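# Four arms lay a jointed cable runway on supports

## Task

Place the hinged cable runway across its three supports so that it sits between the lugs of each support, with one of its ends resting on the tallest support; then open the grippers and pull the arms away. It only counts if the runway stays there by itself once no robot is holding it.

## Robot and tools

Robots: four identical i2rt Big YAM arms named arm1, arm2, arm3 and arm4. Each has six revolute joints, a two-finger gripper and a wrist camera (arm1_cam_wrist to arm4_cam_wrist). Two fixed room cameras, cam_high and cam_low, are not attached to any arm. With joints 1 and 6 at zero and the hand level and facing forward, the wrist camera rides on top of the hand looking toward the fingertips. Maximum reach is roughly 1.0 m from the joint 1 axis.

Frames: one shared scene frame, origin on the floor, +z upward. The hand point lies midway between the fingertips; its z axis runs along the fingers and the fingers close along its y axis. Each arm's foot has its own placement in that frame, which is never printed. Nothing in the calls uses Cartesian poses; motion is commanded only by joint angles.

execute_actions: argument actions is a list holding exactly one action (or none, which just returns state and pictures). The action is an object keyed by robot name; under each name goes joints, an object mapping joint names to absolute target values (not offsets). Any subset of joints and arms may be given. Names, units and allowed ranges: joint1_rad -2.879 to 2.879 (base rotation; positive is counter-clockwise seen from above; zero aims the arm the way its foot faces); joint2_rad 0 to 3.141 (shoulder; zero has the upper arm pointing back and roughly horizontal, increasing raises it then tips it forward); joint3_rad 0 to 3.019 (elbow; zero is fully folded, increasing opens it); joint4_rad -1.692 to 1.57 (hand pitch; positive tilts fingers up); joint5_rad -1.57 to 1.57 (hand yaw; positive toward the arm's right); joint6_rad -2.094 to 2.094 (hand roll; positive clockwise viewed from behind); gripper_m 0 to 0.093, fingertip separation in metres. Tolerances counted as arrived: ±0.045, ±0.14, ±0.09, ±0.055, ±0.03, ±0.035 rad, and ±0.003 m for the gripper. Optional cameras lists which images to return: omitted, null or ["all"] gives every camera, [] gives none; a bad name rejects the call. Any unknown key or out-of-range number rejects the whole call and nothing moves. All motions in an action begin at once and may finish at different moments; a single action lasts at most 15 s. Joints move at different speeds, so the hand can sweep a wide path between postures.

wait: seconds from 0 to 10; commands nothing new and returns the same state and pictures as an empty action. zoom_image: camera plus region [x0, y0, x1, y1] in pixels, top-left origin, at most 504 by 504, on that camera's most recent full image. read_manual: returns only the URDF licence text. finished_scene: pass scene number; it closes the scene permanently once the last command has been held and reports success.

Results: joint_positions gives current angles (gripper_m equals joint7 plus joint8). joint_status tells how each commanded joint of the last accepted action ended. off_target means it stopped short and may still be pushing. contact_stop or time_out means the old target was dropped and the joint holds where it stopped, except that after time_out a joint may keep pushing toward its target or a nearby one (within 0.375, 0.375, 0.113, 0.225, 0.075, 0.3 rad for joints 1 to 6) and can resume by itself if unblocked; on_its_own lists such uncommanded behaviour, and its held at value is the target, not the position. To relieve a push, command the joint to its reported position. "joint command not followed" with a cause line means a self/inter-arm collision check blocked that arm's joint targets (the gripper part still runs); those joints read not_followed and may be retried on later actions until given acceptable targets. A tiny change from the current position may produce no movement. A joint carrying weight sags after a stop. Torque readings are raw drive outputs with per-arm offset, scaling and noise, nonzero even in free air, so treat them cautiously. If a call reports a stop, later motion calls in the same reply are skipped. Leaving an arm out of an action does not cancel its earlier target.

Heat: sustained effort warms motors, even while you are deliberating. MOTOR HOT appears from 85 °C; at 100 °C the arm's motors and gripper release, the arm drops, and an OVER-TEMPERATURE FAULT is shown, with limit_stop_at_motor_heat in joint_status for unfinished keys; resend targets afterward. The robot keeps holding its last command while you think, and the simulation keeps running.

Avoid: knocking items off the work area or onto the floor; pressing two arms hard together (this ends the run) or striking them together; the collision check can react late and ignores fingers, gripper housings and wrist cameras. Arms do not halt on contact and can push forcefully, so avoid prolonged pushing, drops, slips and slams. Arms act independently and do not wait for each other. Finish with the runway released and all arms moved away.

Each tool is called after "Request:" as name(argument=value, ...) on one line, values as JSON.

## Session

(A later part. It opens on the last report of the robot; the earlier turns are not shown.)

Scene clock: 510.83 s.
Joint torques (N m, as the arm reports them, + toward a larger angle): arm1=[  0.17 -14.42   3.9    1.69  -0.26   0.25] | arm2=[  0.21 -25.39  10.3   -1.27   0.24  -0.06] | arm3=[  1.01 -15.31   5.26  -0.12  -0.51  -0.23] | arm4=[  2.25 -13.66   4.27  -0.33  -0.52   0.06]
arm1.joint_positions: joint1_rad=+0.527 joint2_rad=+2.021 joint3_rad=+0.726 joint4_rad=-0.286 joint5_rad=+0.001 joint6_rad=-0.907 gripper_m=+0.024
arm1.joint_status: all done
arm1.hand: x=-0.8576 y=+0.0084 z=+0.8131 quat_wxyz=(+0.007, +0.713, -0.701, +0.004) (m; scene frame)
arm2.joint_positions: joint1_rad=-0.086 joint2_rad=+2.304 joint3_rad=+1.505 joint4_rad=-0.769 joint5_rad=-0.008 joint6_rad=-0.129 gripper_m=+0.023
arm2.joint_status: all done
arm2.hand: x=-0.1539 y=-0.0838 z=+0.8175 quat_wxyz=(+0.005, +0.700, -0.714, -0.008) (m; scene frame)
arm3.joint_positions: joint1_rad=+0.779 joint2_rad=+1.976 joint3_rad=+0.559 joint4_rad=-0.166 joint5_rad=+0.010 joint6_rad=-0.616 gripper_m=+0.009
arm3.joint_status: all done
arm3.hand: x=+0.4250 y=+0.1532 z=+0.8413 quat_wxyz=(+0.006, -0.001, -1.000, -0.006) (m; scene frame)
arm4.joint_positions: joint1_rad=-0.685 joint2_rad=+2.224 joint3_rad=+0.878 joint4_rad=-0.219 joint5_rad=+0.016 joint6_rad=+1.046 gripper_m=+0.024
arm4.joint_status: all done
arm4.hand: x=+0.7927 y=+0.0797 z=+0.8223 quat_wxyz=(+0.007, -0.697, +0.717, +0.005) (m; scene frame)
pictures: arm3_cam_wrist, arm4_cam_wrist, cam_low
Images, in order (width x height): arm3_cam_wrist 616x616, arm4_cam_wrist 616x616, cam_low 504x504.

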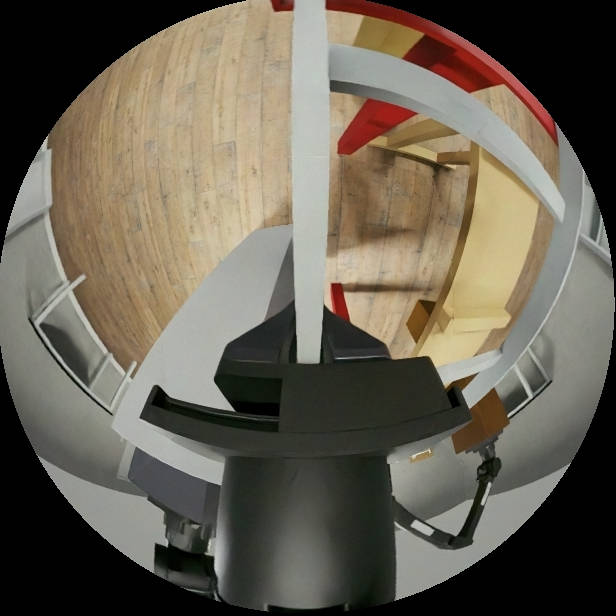

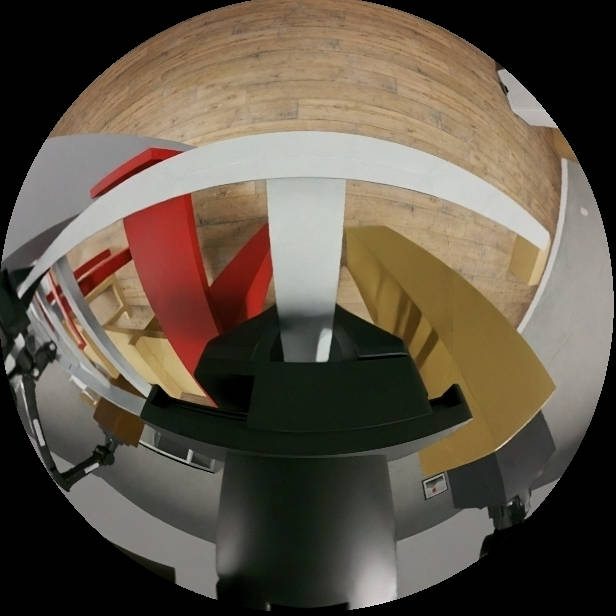

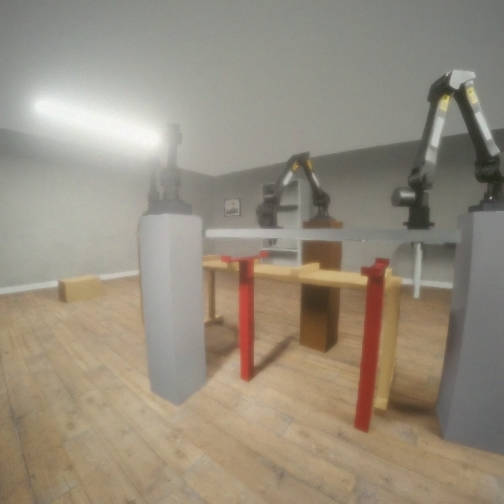

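Request:
execute_actions(actions=[{"arm1":{"joints":{"joint2_rad":2.012,"joint3_rad":0.757,"joint4_rad":-0.212}},"arm2":{"joints":{"joint2_rad":2.247,"joint3_rad":1.588,"joint4_rad":-0.78}},"arm3":{"joints":{"joint2_rad":1.93,"joint3_rad":0.608,"joint4_rad":-0.097}},"arm4":{"joints":{"joint2_rad":2.267,"joint3_rad":0.914,"joint4_rad":-0.192}}}], cameras=["arm4_cam_wrist","cam_high"])

Scene clock: 523.00 s.
Joint torques (N m, as the arm reports them, + toward a larger angle): arm1=[  0.47 -14.23   4.47   1.84  -0.61   0.24] | arm2=[  0.22 -24.4   10.25  -0.39   0.19  -0.08] | arm3=[  0.49 -14.66   5.11   0.43  -0.74  -0.22] | arm4=[  2.24 -11.18   5.04   0.37  -0.26   0.04]
arm1.joint_positions: joint1_rad=+0.528 joint2_rad=+2.063 joint3_rad=+0.726 joint4_rad=-0.238 joint5_rad=+0.009 joint6_rad=-0.907 gripper_m=+0.024
arm1.joint_status: all done
arm1.hand: x=-0.8578 y=+0.0066 z=+0.7993 quat_wxyz=(+0.004, +0.714, -0.700, +0.009) (m; scene frame)
arm2.joint_positions: joint1_rad=-0.086 joint2_rad=+2.330 joint3_rad=+1.512 joint4_rad=-0.761 joint5_rad=-0.006 joint6_rad=-0.129 gripper_m=+0.023
arm2.joint_status: all done
arm2.hand: x=-0.1540 y=-0.0851 z=+0.8050 quat_wxyz=(+0.008, +0.700, -0.714, -0.004) (m; scene frame)
arm3.joint_positions: joint1_rad=+0.778 joint2_rad=+2.022 joint3_rad=+0.565 joint4_rad=-0.118 joint5_rad=+0.014 joint6_rad=-0.616 gripper_m=+0.009
arm3.joint_status: all done
arm3.hand: x=+0.4254 y=+0.1519 z=+0.8290 quat_wxyz=(+0.004, -0.001, -1.000, -0.002) (m; scene frame)
arm4.joint_positions: joint1_rad=-0.685 joint2_rad=+2.245 joint3_rad=+0.885 joint4_rad=-0.205 joint5_rad=+0.009 joint6_rad=+1.046 gripper_m=+0.024
arm4.joint_status: all done
arm4.hand: x=+0.7923 y=+0.0784 z=+0.8150 quat_wxyz=(+0.003, -0.697, +0.717, +0.004) (m; scene frame)
pictures: arm4_cam_wrist, cam_high
Images, in order (width x height): arm4_cam_wrist 616x616, cam_high 504x504.

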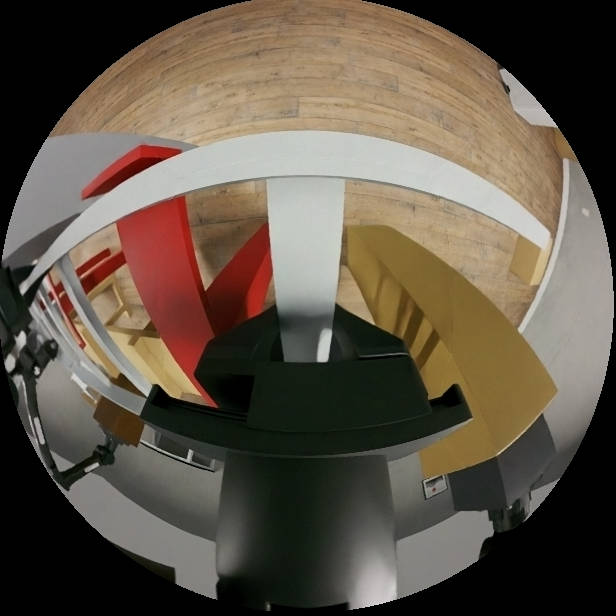

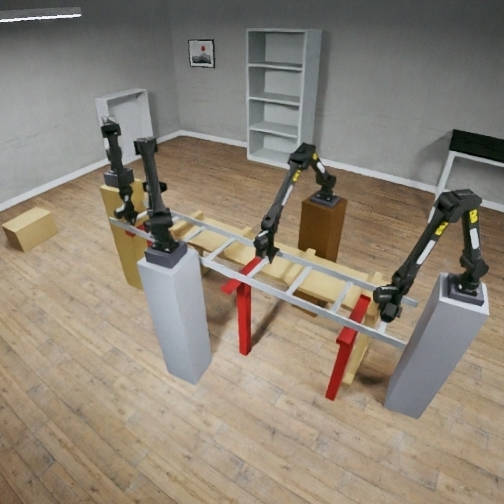

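Request:
execute_actions(actions=[{"arm1":{"joints":{"joint2_rad":2.16,"joint3_rad":0.80,"joint4_rad":-0.10}},"arm2":{"joints":{"joint2_rad":2.34,"joint3_rad":1.613,"joint4_rad":-0.705}},"arm3":{"joints":{"joint2_rad":1.968,"joint3_rad":0.618,"joint4_rad":-0.065}},"arm4":{"joints":{"joint2_rad":2.235,"joint3_rad":0.90,"joint4_rad":-0.205,"gripper_m":0.055}}}])

Scene clock: 541.17 s.
Joint torques (N m, as the arm reports them, + toward a larger angle): arm1=[  0.3  -15.48   3.07   1.4   -0.01   0.15] | arm2=[  0.46 -26.19   9.32  -0.61   0.01  -0.07] | arm3=[  1.62 -14.82   4.45   0.06  -0.15  -0.23] | arm4=[  2.23 -13.66   3.88   0.06  -0.04   0.05]
arm1.joint_positions: joint1_rad=+0.532 joint2_rad=+2.221 joint3_rad=+0.777 joint4_rad=-0.116 joint5_rad=-0.004 joint6_rad=-0.898 gripper_m=+0.024
arm1.joint_status: all done
arm1.hand: x=-0.8538 y=+0.0141 z=+0.7505 quat_wxyz=(-0.004, +0.712, -0.702, +0.003) (m; scene frame)
arm2.joint_positions: joint1_rad=-0.090 joint2_rad=+2.434 joint3_rad=+1.548 joint4_rad=-0.676 joint5_rad=-0.001 joint6_rad=-0.130 gripper_m=+0.023
arm2.joint_status: all done
arm2.hand: x=-0.1503 y=-0.0795 z=+0.7540 quat_wxyz=(+0.000, +0.698, -0.716, -0.007) (m; scene frame)
arm3.joint_positions: joint1_rad=+0.777 joint2_rad=+2.067 joint3_rad=+0.580 joint4_rad=-0.081 joint5_rad=+0.001 joint6_rad=-0.614 gripper_m=+0.009
arm3.joint_status: all done
arm3.hand: x=+0.4302 y=+0.1511 z=+0.8174 quat_wxyz=(-0.003, -0.003, -1.000, -0.005) (m; scene frame)
arm4.joint_positions: joint1_rad=-0.684 joint2_rad=+2.245 joint3_rad=+0.885 joint4_rad=-0.209 joint5_rad=+0.002 joint6_rad=+1.046 gripper_m=+0.055
arm4.joint_status: all done
arm4.hand: x=+0.7926 y=+0.0767 z=+0.8150 quat_wxyz=(+0.001, -0.697, +0.717, +0.001) (m; scene frame)
pictures: arm1_cam_wrist, arm2_cam_wrist, arm3_cam_wrist, arm4_cam_wrist, cam_high, cam_low
Images, in order (width x height): arm1_cam_wrist 616x616, arm2_cam_wrist 616x616, arm3_cam_wrist 616x616, arm4_cam_wrist 616x616, cam_high 504x504, cam_low 504x504.

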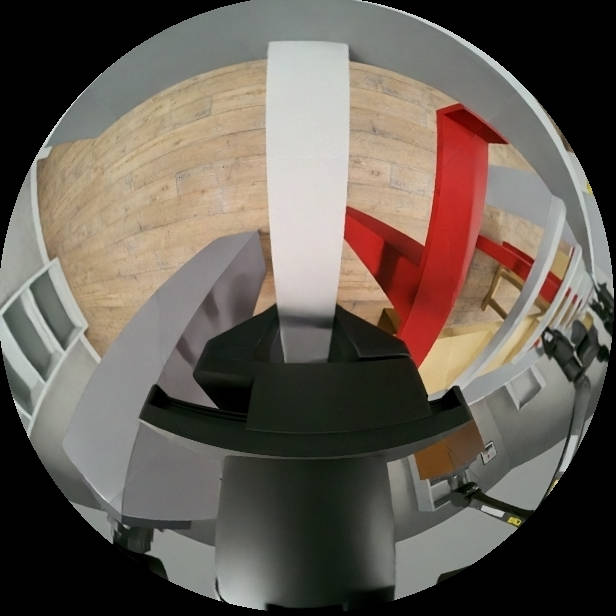

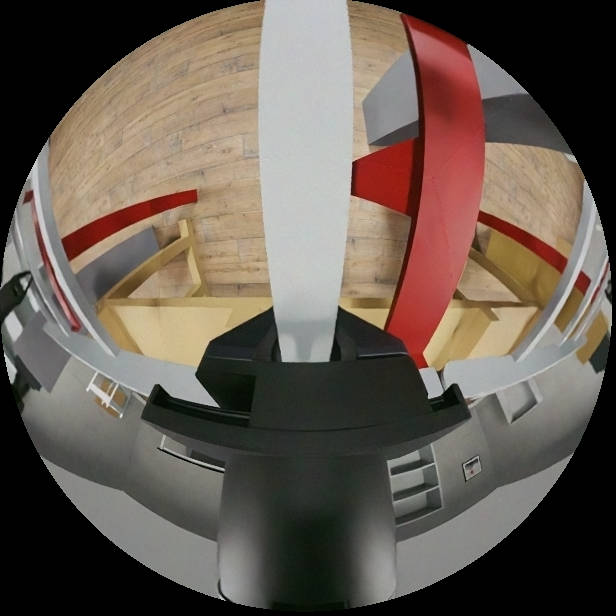

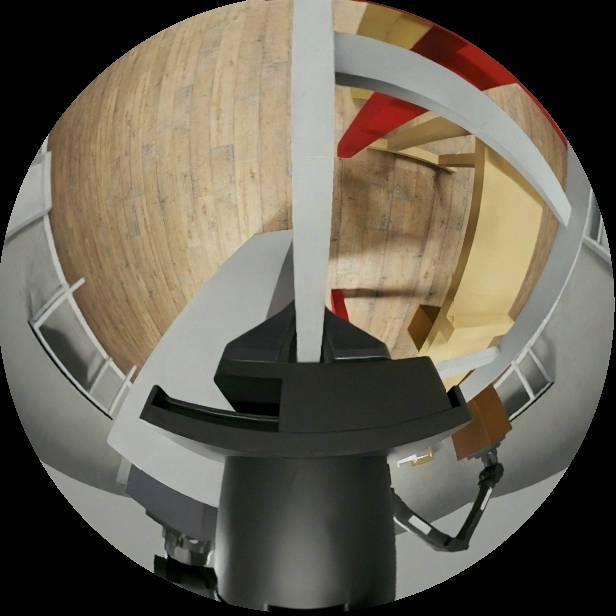

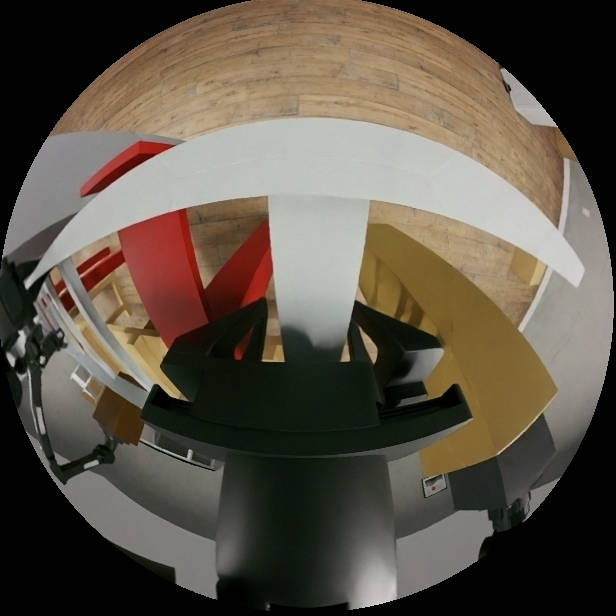

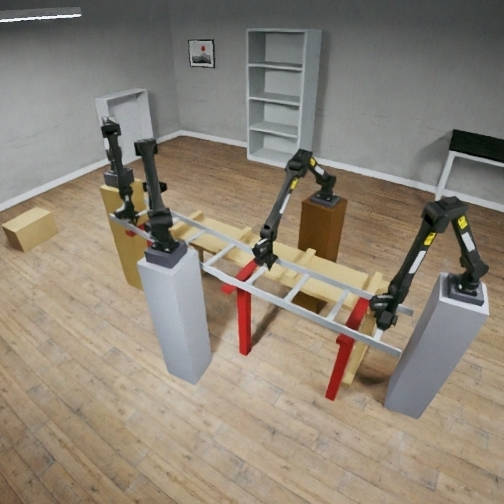

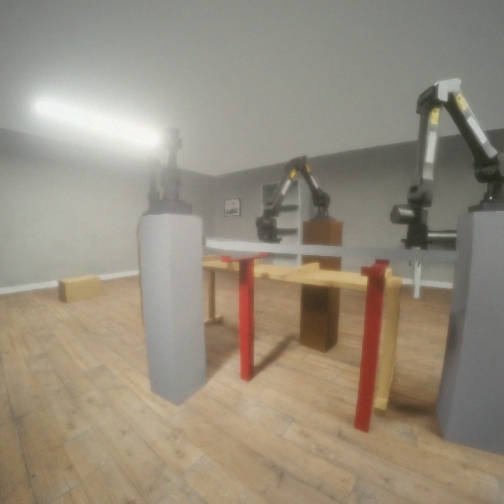

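Request:
execute_actions(actions=[{"arm1":{"joints":{"joint1_rad":0.505,"joint2_rad":2.205,"joint3_rad":0.805,"joint4_rad":-0.072,"joint6_rad":-0.90}},"arm2":{"joints":{"joint2_rad":2.36,"joint3_rad":1.605,"joint4_rad":-0.69}},"arm3":{"joints":{"joint2_rad":1.995,"joint3_rad":0.626,"joint4_rad":-0.048}},"arm4":{"joints":{"joint2_rad":2.16,"joint3_rad":0.86,"joint4_rad":-0.265,"gripper_m":0.062}}}], cameras=["arm1_cam_wrist","arm2_cam_wrist","arm4_cam_wrist","cam_high"])

Scene clock: 568.87 s.
Joint torques (N m, as the arm reports them, + toward a larger angle): arm1=[ -1.71 -14.33   3.2    1.67  -0.09   0.14] | arm2=[  0.61 -24.66   8.52  -0.27  -0.14  -0.03] | arm3=[  0.78 -13.73   4.75   0.54  -0.31  -0.18] | arm4=[  2.22 -13.64   2.88  -0.31  -0.03   0.04]
arm1.joint_positions: joint1_rad=+0.521 joint2_rad=+2.247 joint3_rad=+0.779 joint4_rad=-0.093 joint5_rad=-0.002 joint6_rad=-0.911 gripper_m=+0.024
arm1.joint_status: all done
arm1.hand: x=-0.8535 y=+0.0088 z=+0.7420 quat_wxyz=(-0.003, +0.713, -0.701, +0.004) (m; scene frame)
arm2.joint_positions: joint1_rad=-0.091 joint2_rad=+2.443 joint3_rad=+1.548 joint4_rad=-0.675 joint5_rad=+0.003 joint6_rad=-0.133 gripper_m=+0.023
arm2.joint_status: all done
arm2.hand: x=-0.1496 y=-0.0825 z=+0.7489 quat_wxyz=(+0.002, +0.699, -0.715, -0.003) (m; scene frame)
arm3.joint_positions: joint1_rad=+0.777 joint2_rad=+2.081 joint3_rad=+0.584 joint4_rad=-0.070 joint5_rad=+0.005 joint6_rad=-0.615 gripper_m=+0.009
arm3.joint_status: all done
arm3.hand: x=+0.4303 y=+0.1499 z=+0.8138 quat_wxyz=(-0.002, -0.002, -1.000, -0.003) (m; scene frame)
arm4.joint_positions: joint1_rad=-0.684 joint2_rad=+2.173 joint3_rad=+0.862 joint4_rad=-0.260 joint5_rad=+0.002 joint6_rad=+1.046 gripper_m=+0.062
arm4.joint_status: all done
arm4.hand: x=+0.7936 y=+0.0761 z=+0.8394 quat_wxyz=(+0.001, -0.697, +0.717, +0.000) (m; scene frame)
pictures: arm1_cam_wrist, arm2_cam_wrist, arm4_cam_wrist, cam_high
Images, in order (width x height): arm1_cam_wrist 616x616, arm2_cam_wrist 616x616, arm4_cam_wrist 616x616, cam_high 504x504.

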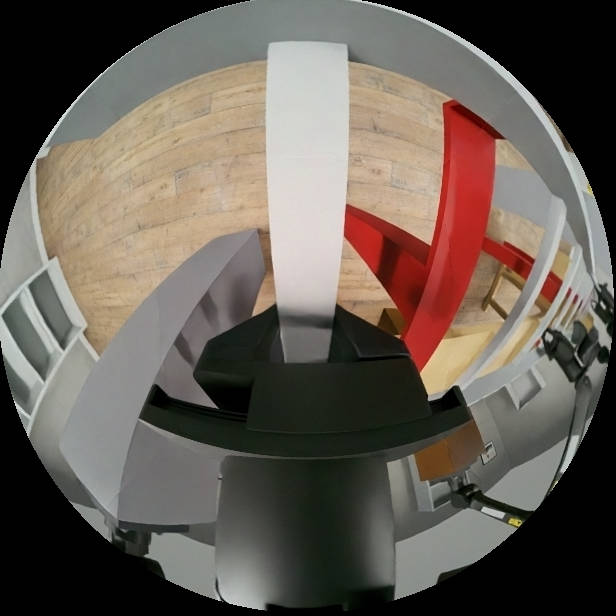

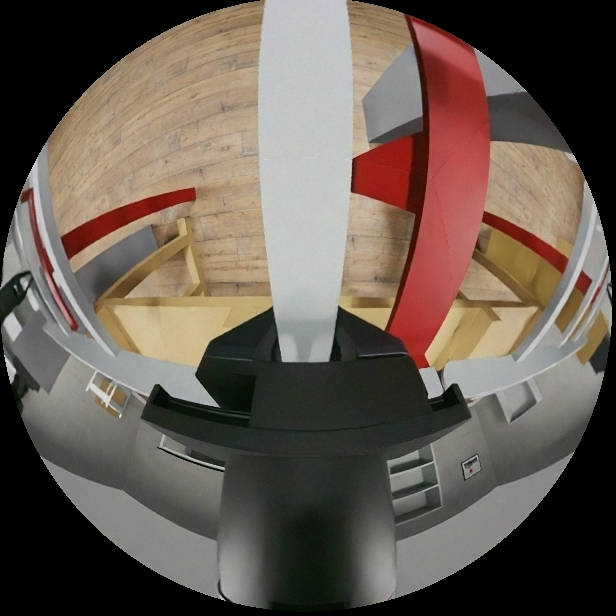

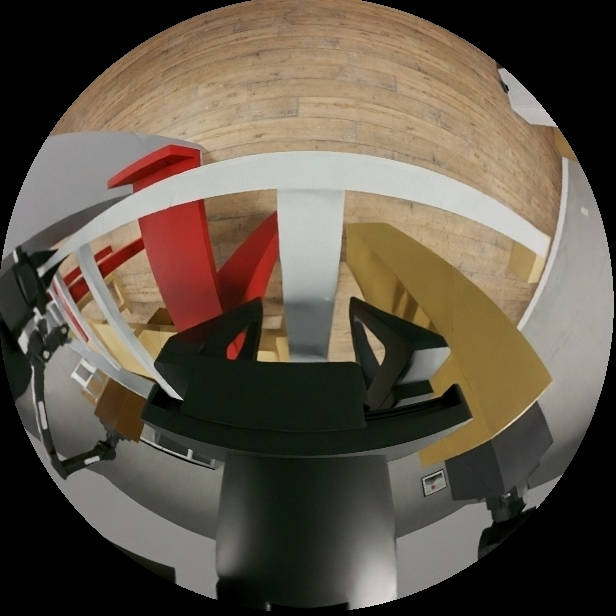

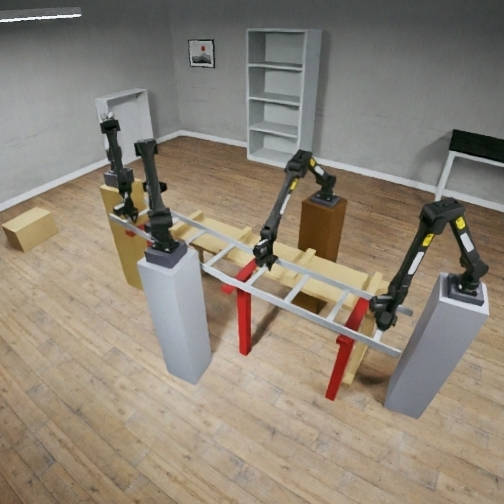

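Request:
zoom_image(camera="arm1_cam_wrist", region=[400, 60, 560, 220])

Request:
zoom_image(camera="arm2_cam_wrist", region=[360, 290, 520, 420])

Request:
zoom_image(camera="cam_high", region=[200, 230, 440, 370])

Region (400, 60, 560, 220) of arm1_cam_wrist's 616x616 image, scaled by 3.150, with more detail than that image has.

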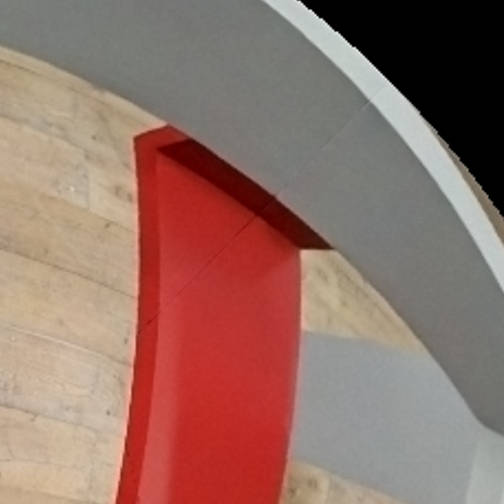

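Region (360, 290, 520, 420) of arm2_cam_wrist's 616x616 image, scaled by 3.150, with more detail than that image has; it fills the top 410 rows of this view, and the rest is white.

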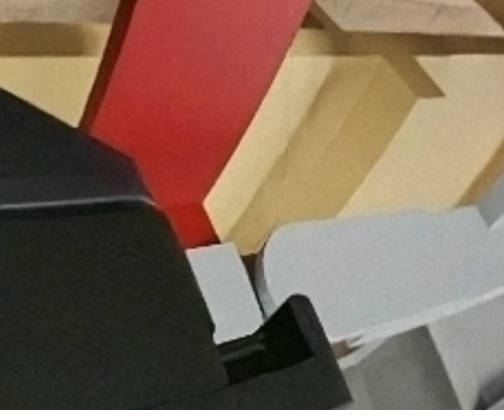

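Region (200, 230, 440, 370) of cam_high's 504x504 image, scaled by 2.100, with more detail than that image has; it fills the top 294 rows of this view, and the rest is white.

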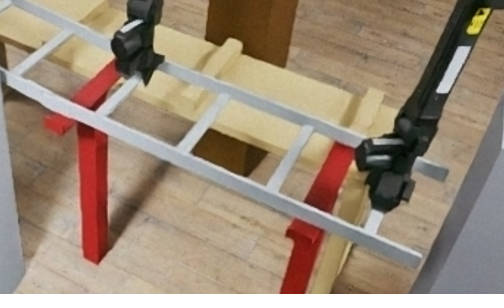

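Request:
execute_actions(actions=[{"arm1":{"joints":{"joint2_rad":2.293,"joint3_rad":0.843,"joint4_rad":-0.02}},"arm2":{"joints":{"joint2_rad":2.42,"joint3_rad":1.64,"joint4_rad":-0.655}},"arm3":{"joints":{"joint2_rad":2.03,"joint3_rad":0.637,"joint4_rad":-0.025}},"arm4":{"joints":{"joint2_rad":2.075,"joint3_rad":0.842,"joint4_rad":-0.333,"gripper_m":0.075}}}], cameras=["arm1_cam_wrist","arm2_cam_wrist","cam_high","cam_low"])

Scene clock: 597.73 s.
Joint torques (N m, as the arm reports them, + toward a larger angle): arm1=[ -1.56 -14.87   2.58   1.86  -0.25   0.14] | arm2=[  1.03 -25.35   8.72  -0.36  -0.22   0.01] | arm3=[  0.5  -15.09   3.77   0.13  -0.42  -0.2 ] | arm4=[  2.2  -12.87   3.64  -0.34  -0.04   0.04]
arm1.joint_positions: joint1_rad=+0.519 joint2_rad=+2.336 joint3_rad=+0.821 joint4_rad=-0.046 joint5_rad=+0.001 joint6_rad=-0.912 gripper_m=+0.024
arm1.joint_status: all done
arm1.hand: x=-0.8500 y=+0.0095 z=+0.7138 quat_wxyz=(-0.003, +0.712, -0.702, +0.005) (m; scene frame)
arm2.joint_positions: joint1_rad=-0.097 joint2_rad=+2.509 joint3_rad=+1.576 joint4_rad=-0.638 joint5_rad=+0.005 joint6_rad=-0.137 gripper_m=+0.023
arm2.joint_status: all done
arm2.hand: x=-0.1458 y=-0.0824 z=+0.7180 quat_wxyz=(+0.001, +0.699, -0.715, -0.002) (m; scene frame)
arm3.joint_positions: joint1_rad=+0.777 joint2_rad=+2.128 joint3_rad=+0.604 joint4_rad=-0.043 joint5_rad=+0.005 joint6_rad=-0.615 gripper_m=+0.009
arm3.joint_status: all done
arm3.hand: x=+0.4331 y=+0.1480 z=+0.8014 quat_wxyz=(-0.002, -0.002, -1.000, -0.003) (m; scene frame)
arm4.joint_positions: joint1_rad=-0.684 joint2_rad=+2.085 joint3_rad=+0.842 joint4_rad=-0.327 joint5_rad=+0.002 joint6_rad=+1.046 gripper_m=+0.075
arm4.joint_status: all done
arm4.hand: x=+0.7934 y=+0.0762 z=+0.8699 quat_wxyz=(+0.001, -0.697, +0.717, +0.001) (m; scene frame)
pictures: arm1_cam_wrist, arm2_cam_wrist, cam_high, cam_low
Images, in order (width x height): arm1_cam_wrist 616x616, arm2_cam_wrist 616x616, cam_high 504x504, cam_low 504x504.

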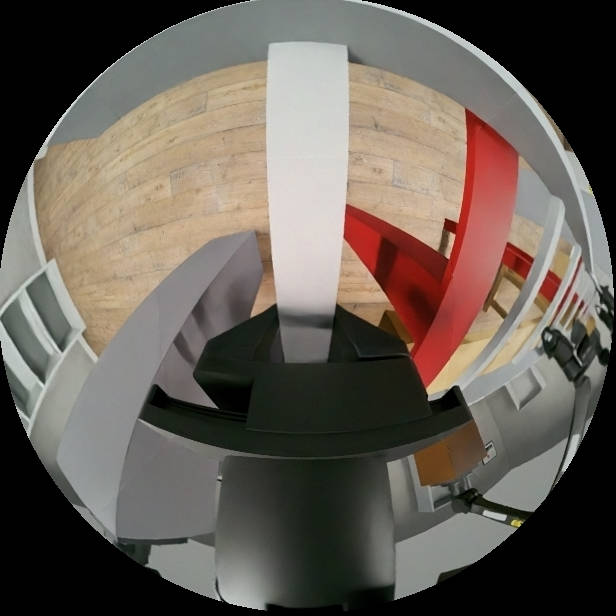

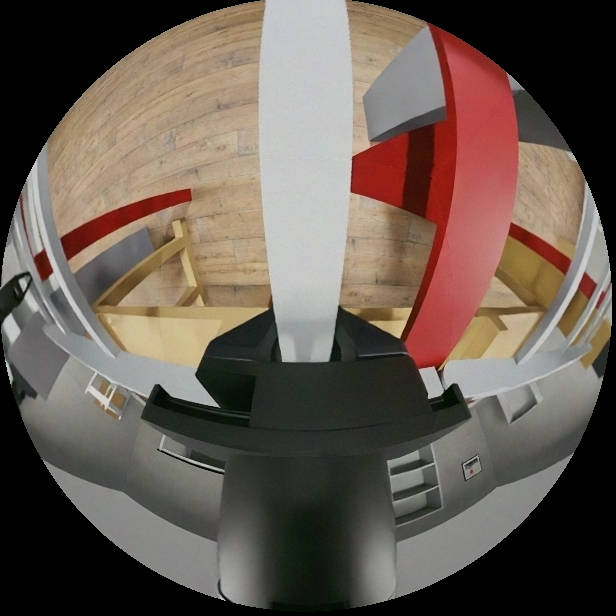

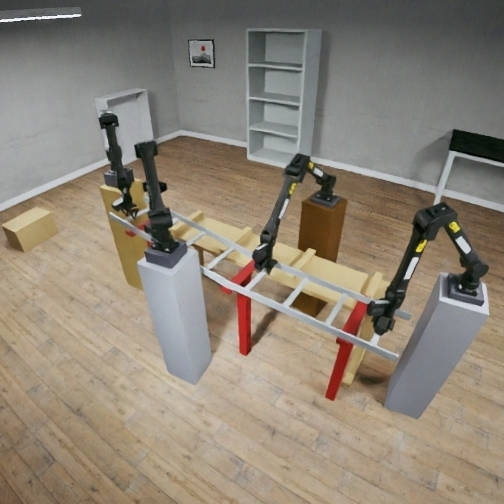

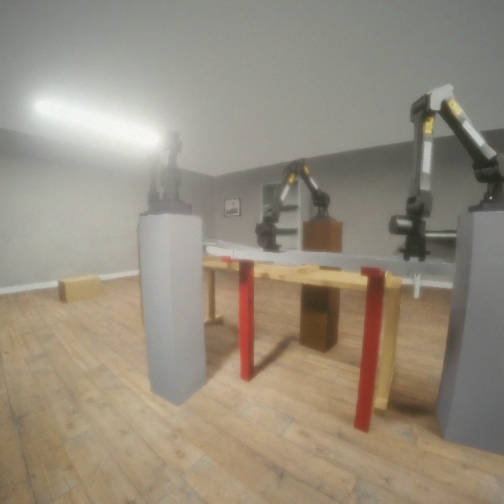

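Request:
execute_actions(actions=[{"arm1":{"joints":{"joint2_rad":2.345,"joint3_rad":0.868,"joint4_rad":-0.003}},"arm2":{"joints":{"joint2_rad":2.462,"joint3_rad":1.655,"joint4_rad":-0.632}},"arm3":{"joints":{"joint2_rad":2.05,"joint3_rad":0.645,"joint4_rad":-0.022}},"arm4":{"joints":{"joint2_rad":1.935,"joint3_rad":0.827,"joint4_rad":-0.458}}}], cameras=["cam_high","cam_low"])

Scene clock: 612.77 s.
Joint torques (N m, as the arm reports them, + toward a larger angle): arm1=[ -1.66 -11.73   4.     2.65  -0.29   0.14] | arm2=[  1.12 -22.81   9.46   0.49  -0.22   0.01] | arm3=[  0.36 -14.98   3.6    0.27  -0.37  -0.19] | arm4=[  2.24 -11.67   4.75  -0.35  -0.03   0.04]
arm1.joint_positions: joint1_rad=+0.519 joint2_rad=+2.343 joint3_rad=+0.826 joint4_rad=-0.046 joint5_rad=+0.002 joint6_rad=-0.912 gripper_m=+0.024
arm1.joint_status: all done
arm1.hand: x=-0.8497 y=+0.0096 z=+0.7115 quat_wxyz=(-0.002, +0.712, -0.702, +0.006) (m; scene frame)
arm2.joint_positions: joint1_rad=-0.097 joint2_rad=+2.516 joint3_rad=+1.580 joint4_rad=-0.638 joint5_rad=+0.005 joint6_rad=-0.137 gripper_m=+0.023
arm2.joint_status: all done
arm2.hand: x=-0.1459 y=-0.0830 z=+0.7149 quat_wxyz=(+0.002, +0.699, -0.715, -0.001) (m; scene frame)
arm3.joint_positions: joint1_rad=+0.777 joint2_rad=+2.144 joint3_rad=+0.612 joint4_rad=-0.041 joint5_rad=+0.005 joint6_rad=-0.615 gripper_m=+0.009
arm3.joint_status: all done
arm3.hand: x=+0.4332 y=+0.1480 z=+0.7971 quat_wxyz=(+0.000, -0.002, -1.000, -0.005) (m; scene frame)
arm4.joint_positions: joint1_rad=-0.684 joint2_rad=+1.935 joint3_rad=+0.827 joint4_rad=-0.452 joint5_rad=+0.002 joint6_rad=+1.046 gripper_m=+0.075
arm4.joint_status: all done
arm4.hand: x=+0.7911 y=+0.0776 z=+0.9229 quat_wxyz=(+0.000, -0.697, +0.717, +0.005) (m; scene frame)
pictures: cam_high, cam_low
Images, in order (width x height): cam_high 504x504, cam_low 504x504.

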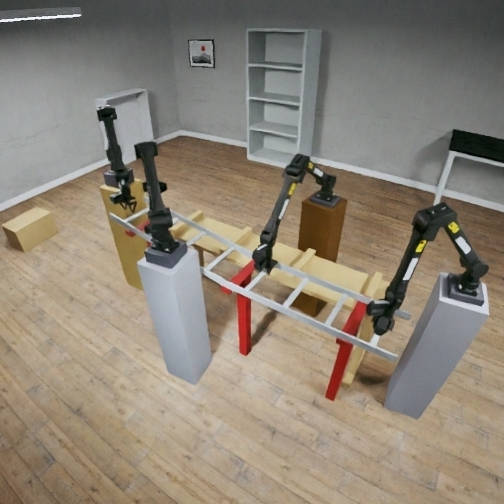

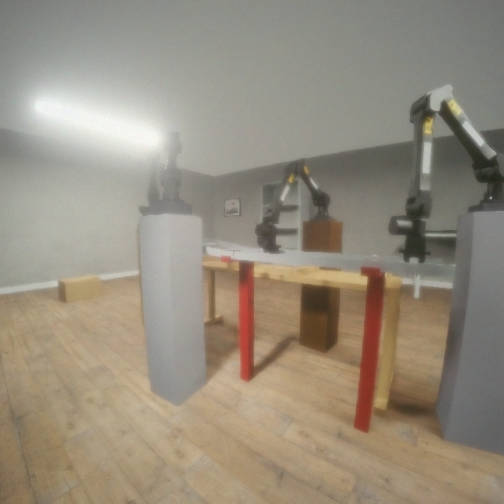

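Request:
execute_actions(actions=[{"arm1":{"joints":{"joint2_rad":2.33,"joint3_rad":0.84,"joint4_rad":-0.04,"gripper_m":0.07}},"arm2":{"joints":{"joint2_rad":2.445,"joint3_rad":1.63,"joint4_rad":-0.645,"gripper_m":0.07}},"arm3":{"joints":{"gripper_m":0.06}},"arm4":{"joints":{"joint2_rad":1.6,"joint3_rad":0.9,"joint4_rad":-0.85}}}], cameras=["cam_high"])

Scene clock: 622.33 s.
Joint torques (N m, as the arm reports them, + toward a larger angle): arm1=[ -1.51 -12.19   1.72   0.94  -0.33   0.13] | arm2=[  1.2  -20.24   6.68   0.29  -0.14   0.  ] | arm3=[ 0.84 -9.25  2.71  0.6  -0.08 -0.2 ] | arm4=[ 2.23 -9.45  9.84 -0.37 -0.03  0.04]
arm1.joint_positions: joint1_rad=+0.518 joint2_rad=+2.336 joint3_rad=+0.831 joint4_rad=-0.046 joint5_rad=+0.003 joint6_rad=-0.910 gripper_m=+0.070
arm1.joint_status: all done
arm1.hand: x=-0.8443 y=+0.0131 z=+0.7139 quat_wxyz=(-0.008, +0.711, -0.703, +0.007) (m; scene frame)
arm2.joint_positions: joint1_rad=-0.096 joint2_rad=+2.459 joint3_rad=+1.607 joint4_rad=-0.641 joint5_rad=+0.003 joint6_rad=-0.136 gripper_m=+0.070
arm2.joint_status: all done
arm2.hand: x=-0.1411 y=-0.0487 z=+0.7551 quat_wxyz=(-0.029, +0.698, -0.715, -0.026) (m; scene frame)
arm3.joint_positions: joint1_rad=+0.777 joint2_rad=+2.062 joint3_rad=+0.635 joint4_rad=-0.036 joint5_rad=-0.001 joint6_rad=-0.615 gripper_m=+0.060
arm3.joint_status: all done
arm3.hand: x=+0.4683 y=+0.1239 z=+0.8226 quat_wxyz=(-0.046, -0.003, -0.999, +0.024) (m; scene frame)
arm4.joint_positions: joint1_rad=-0.684 joint2_rad=+1.593 joint3_rad=+0.869 joint4_rad=-0.843 joint5_rad=+0.002 joint6_rad=+1.046 gripper_m=+0.075
arm4.joint_status: all done
arm4.hand: x=+0.7980 y=+0.0734 z=+1.0592 quat_wxyz=(+0.000, -0.697, +0.717, +0.002) (m; scene frame)
pictures: cam_high
Images, in order (width x height): cam_high 504x504.

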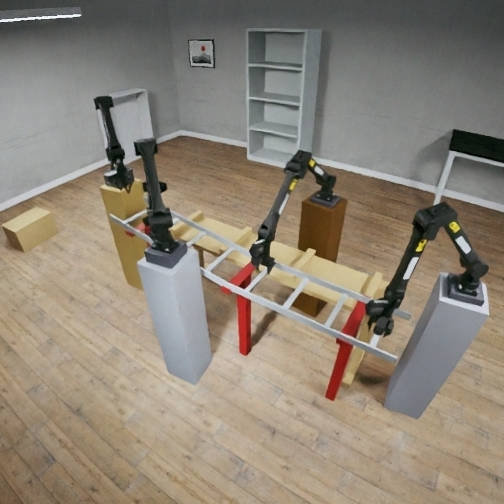

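Request:
execute_actions(actions=[{"arm1":{"joints":{"joint2_rad":2.19,"joint3_rad":0.795,"joint4_rad":-0.155,"gripper_m":0.085}},"arm2":{"joints":{"joint2_rad":2.315,"joint3_rad":1.58,"joint4_rad":-0.806}},"arm3":{"joints":{"joint1_rad":0.815,"joint2_rad":1.985,"joint3_rad":0.61,"joint4_rad":-0.17,"joint6_rad":-0.58,"gripper_m":0.085}},"arm4":{"joints":{"joint2_rad":1.2,"joint3_rad":1.0,"joint4_rad":-1.3}}}], cameras=["arm3_cam_wrist","cam_high"])

Scene clock: 652.97 s.
Joint torques (N m, as the arm reports them, + toward a larger angle): arm1=[ -1.47 -10.81   2.13   0.22  -0.32   0.12] | arm2=[  0.9  -19.29   6.06  -0.2   -0.13   0.  ] | arm3=[ 1.1  -9.25  1.8  -0.88 -0.09 -0.08] | arm4=[ 2.27 -6.24 12.95 -0.31 -0.03  0.04]
arm1.joint_positions: joint1_rad=+0.518 joint2_rad=+2.177 joint3_rad=+0.793 joint4_rad=-0.145 joint5_rad=+0.003 joint6_rad=-0.910 gripper_m=+0.085
arm1.joint_status: all done
arm1.hand: x=-0.8359 y=+0.0205 z=+0.7663 quat_wxyz=(-0.018, +0.711, -0.703, +0.008) (m; scene frame)
arm2.joint_positions: joint1_rad=-0.096 joint2_rad=+2.318 joint3_rad=+1.568 joint4_rad=-0.791 joint5_rad=+0.003 joint6_rad=-0.136 gripper_m=+0.070
arm2.joint_status: all done
arm2.hand: x=-0.1425 y=-0.0620 z=+0.8269 quat_wxyz=(-0.010, +0.699, -0.715, -0.012) (m; scene frame)
arm3.joint_positions: joint1_rad=+0.807 joint2_rad=+2.001 joint3_rad=+0.613 joint4_rad=-0.160 joint5_rad=-0.001 joint6_rad=-0.593 gripper_m=+0.085
arm3.joint_status: all done
arm3.hand: x=+0.4533 y=+0.1461 z=+0.8377 quat_wxyz=(-0.011, +0.002, -1.000, -0.001) (m; scene frame)
arm4.joint_positions: joint1_rad=-0.684 joint2_rad=+1.193 joint3_rad=+0.957 joint4_rad=-1.293 joint5_rad=+0.002 joint6_rad=+1.046 gripper_m=+0.075
arm4.joint_status: all done
arm4.hand: x=+0.8475 y=+0.0428 z=+1.2230 quat_wxyz=(-0.004, -0.696, +0.717, +0.021) (m; scene frame)
pictures: arm3_cam_wrist, cam_high
Images, in order (width x height): arm3_cam_wrist 616x616, cam_high 504x504.

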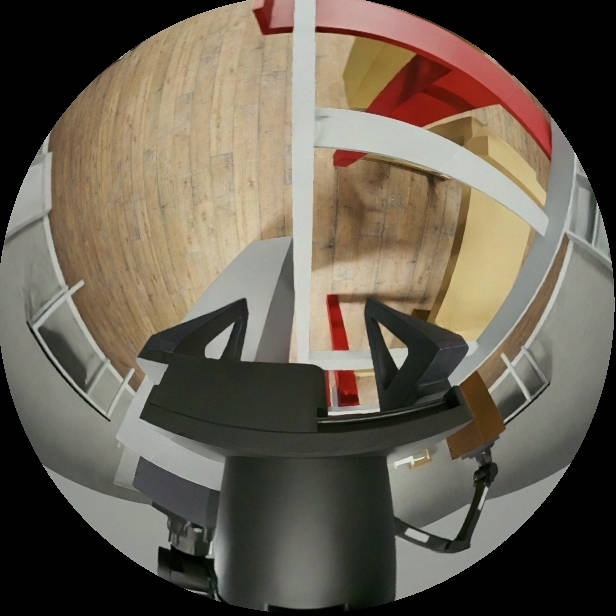

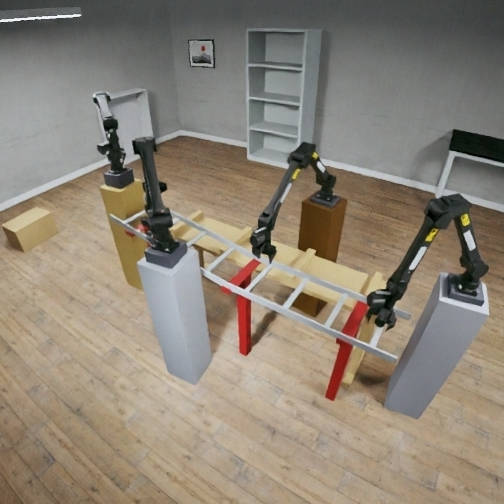

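Request:
execute_actions(actions=[{"arm1":{"joints":{"joint2_rad":1.36,"joint3_rad":0.79,"joint4_rad":-0.95}},"arm2":{"joints":{"joint2_rad":1.75,"joint3_rad":1.32,"joint4_rad":-1.12}},"arm3":{"joints":{"joint2_rad":1.25,"joint3_rad":0.76,"joint4_rad":-0.95}}}])

Scene clock: 681.47 s.
Joint torques (N m, as the arm reports them, + toward a larger angle): arm1=[-1.44 -6.77  6.93  0.31 -0.32  0.12] | arm2=[  0.88 -12.03   7.76  -0.18  -0.13   0.  ] | arm3=[ 1.27 -6.38  9.59 -0.56 -0.08 -0.07] | arm4=[ 2.22 -6.12 12.92 -0.3  -0.03  0.04]
arm1.joint_positions: joint1_rad=+0.518 joint2_rad=+1.357 joint3_rad=+0.791 joint4_rad=-0.941 joint5_rad=+0.003 joint6_rad=-0.910 gripper_m=+0.085
arm1.joint_status: all done
arm1.hand: x=-0.8591 y=+0.0052 z=+1.0491 quat_wxyz=(-0.029, +0.711, -0.703, +0.009) (m; scene frame)
arm2.joint_positions: joint1_rad=-0.096 joint2_rad=+1.728 joint3_rad=+1.307 joint4_rad=-1.105 joint5_rad=+0.003 joint6_rad=-0.136 gripper_m=+0.070
arm2.joint_status: all done
arm2.hand: x=-0.1573 y=-0.1690 z=+1.0634 quat_wxyz=(-0.016, +0.698, -0.715, -0.016) (m; scene frame)
arm3.joint_positions: joint1_rad=+0.807 joint2_rad=+1.256 joint3_rad=+0.748 joint4_rad=-0.939 joint5_rad=-0.001 joint6_rad=-0.593 gripper_m=+0.085
arm3.joint_status: all done
arm3.hand: x=+0.4663 y=+0.1335 z=+1.0944 quat_wxyz=(-0.053, +0.001, -0.998, +0.028) (m; scene frame)
arm4.joint_positions: joint1_rad=-0.684 joint2_rad=+1.193 joint3_rad=+0.957 joint4_rad=-1.293 joint5_rad=+0.002 joint6_rad=+1.046 gripper_m=+0.075
arm4.joint_status: not commanded
arm4.hand: x=+0.8475 y=+0.0428 z=+1.2230 quat_wxyz=(-0.004, -0.696, +0.717, +0.021) (m; scene frame)
pictures: arm1_cam_wrist, arm2_cam_wrist, arm3_cam_wrist, arm4_cam_wrist, cam_high, cam_low
Images, in order (width x height): arm1_cam_wrist 616x616, arm2_cam_wrist 616x616, arm3_cam_wrist 616x616, arm4_cam_wrist 616x616, cam_high 504x504, cam_low 504x504.

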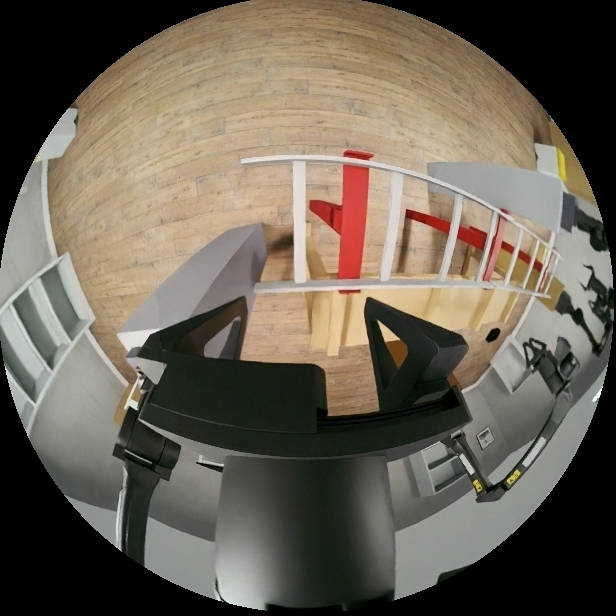

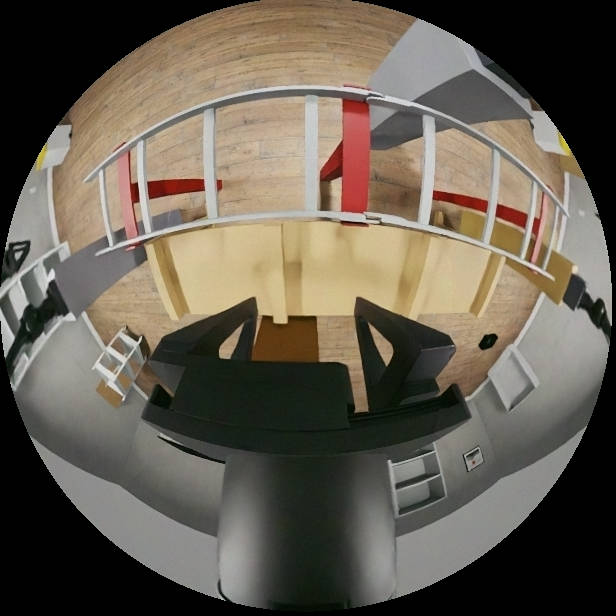

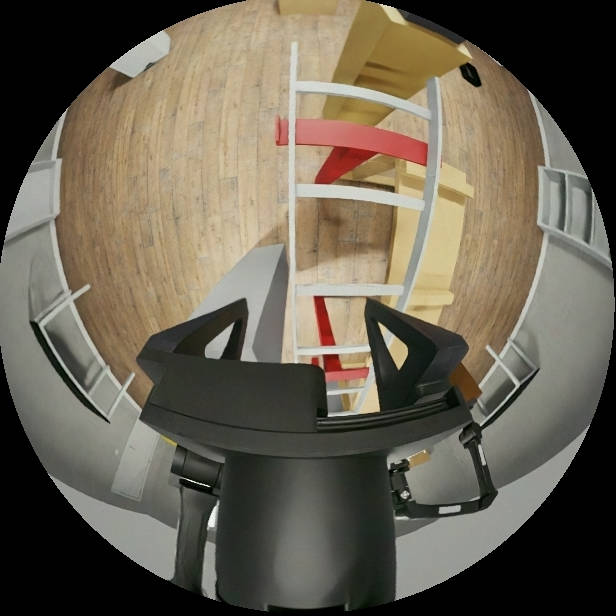

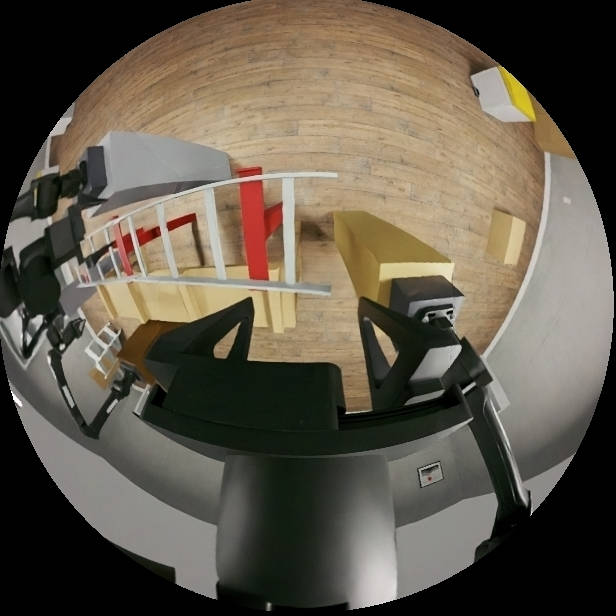

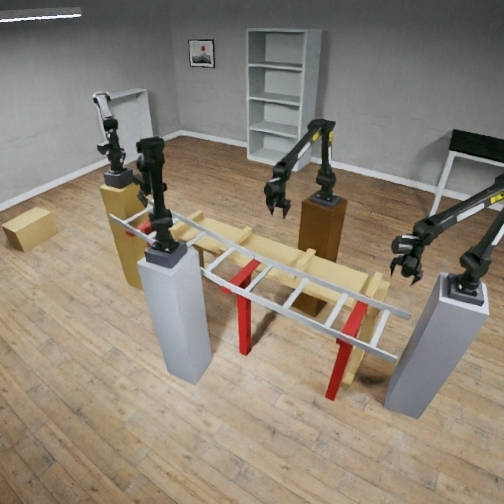

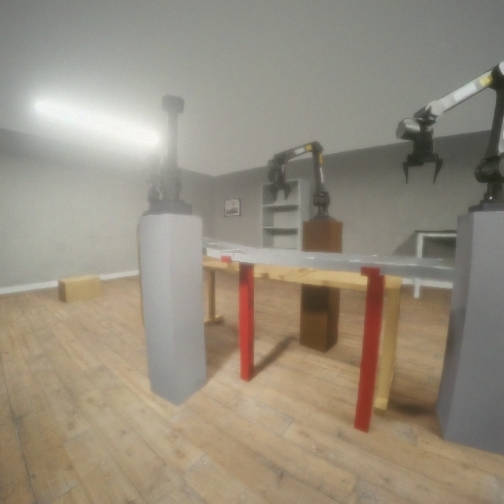

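Request:
zoom_image(camera="arm4_cam_wrist", region=[190, 150, 350, 310])

Request:
zoom_image(camera="arm3_cam_wrist", region=[260, 60, 480, 220])

Request:
zoom_image(camera="arm2_cam_wrist", region=[80, 70, 580, 290])

Region (190, 150, 350, 310) of arm4_cam_wrist's 616x616 image, scaled by 3.150, with more detail than that image has.

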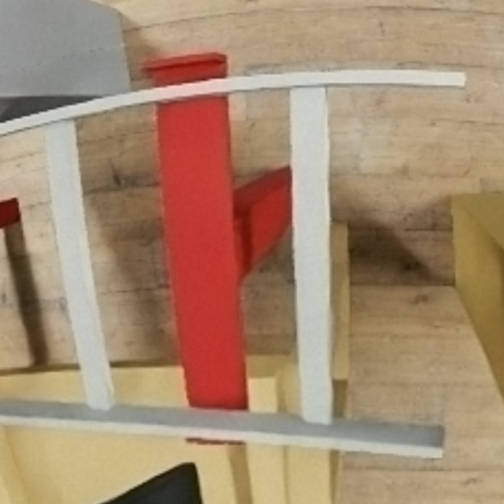

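Region (260, 60, 480, 220) of arm3_cam_wrist's 616x616 image, scaled by 2.291, with more detail than that image has; it fills the top 367 rows of this view, and the rest is white.

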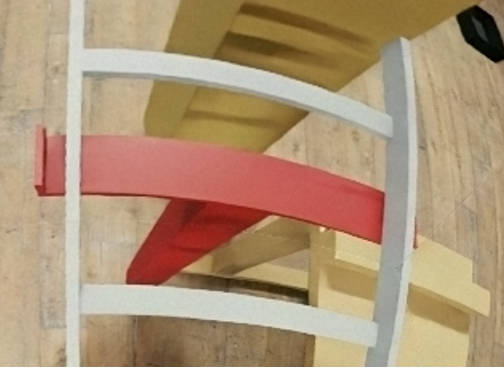

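Region (80, 70, 580, 290) of arm2_cam_wrist's 616x616 image, scaled by 1.008, with more detail than that image has; it fills the top 222 rows of this view, and the rest is white.

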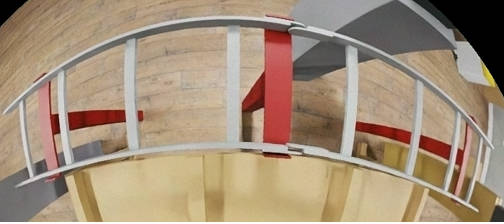

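Request:
finished_scene(scene=2)

The scene is finished: the task was done.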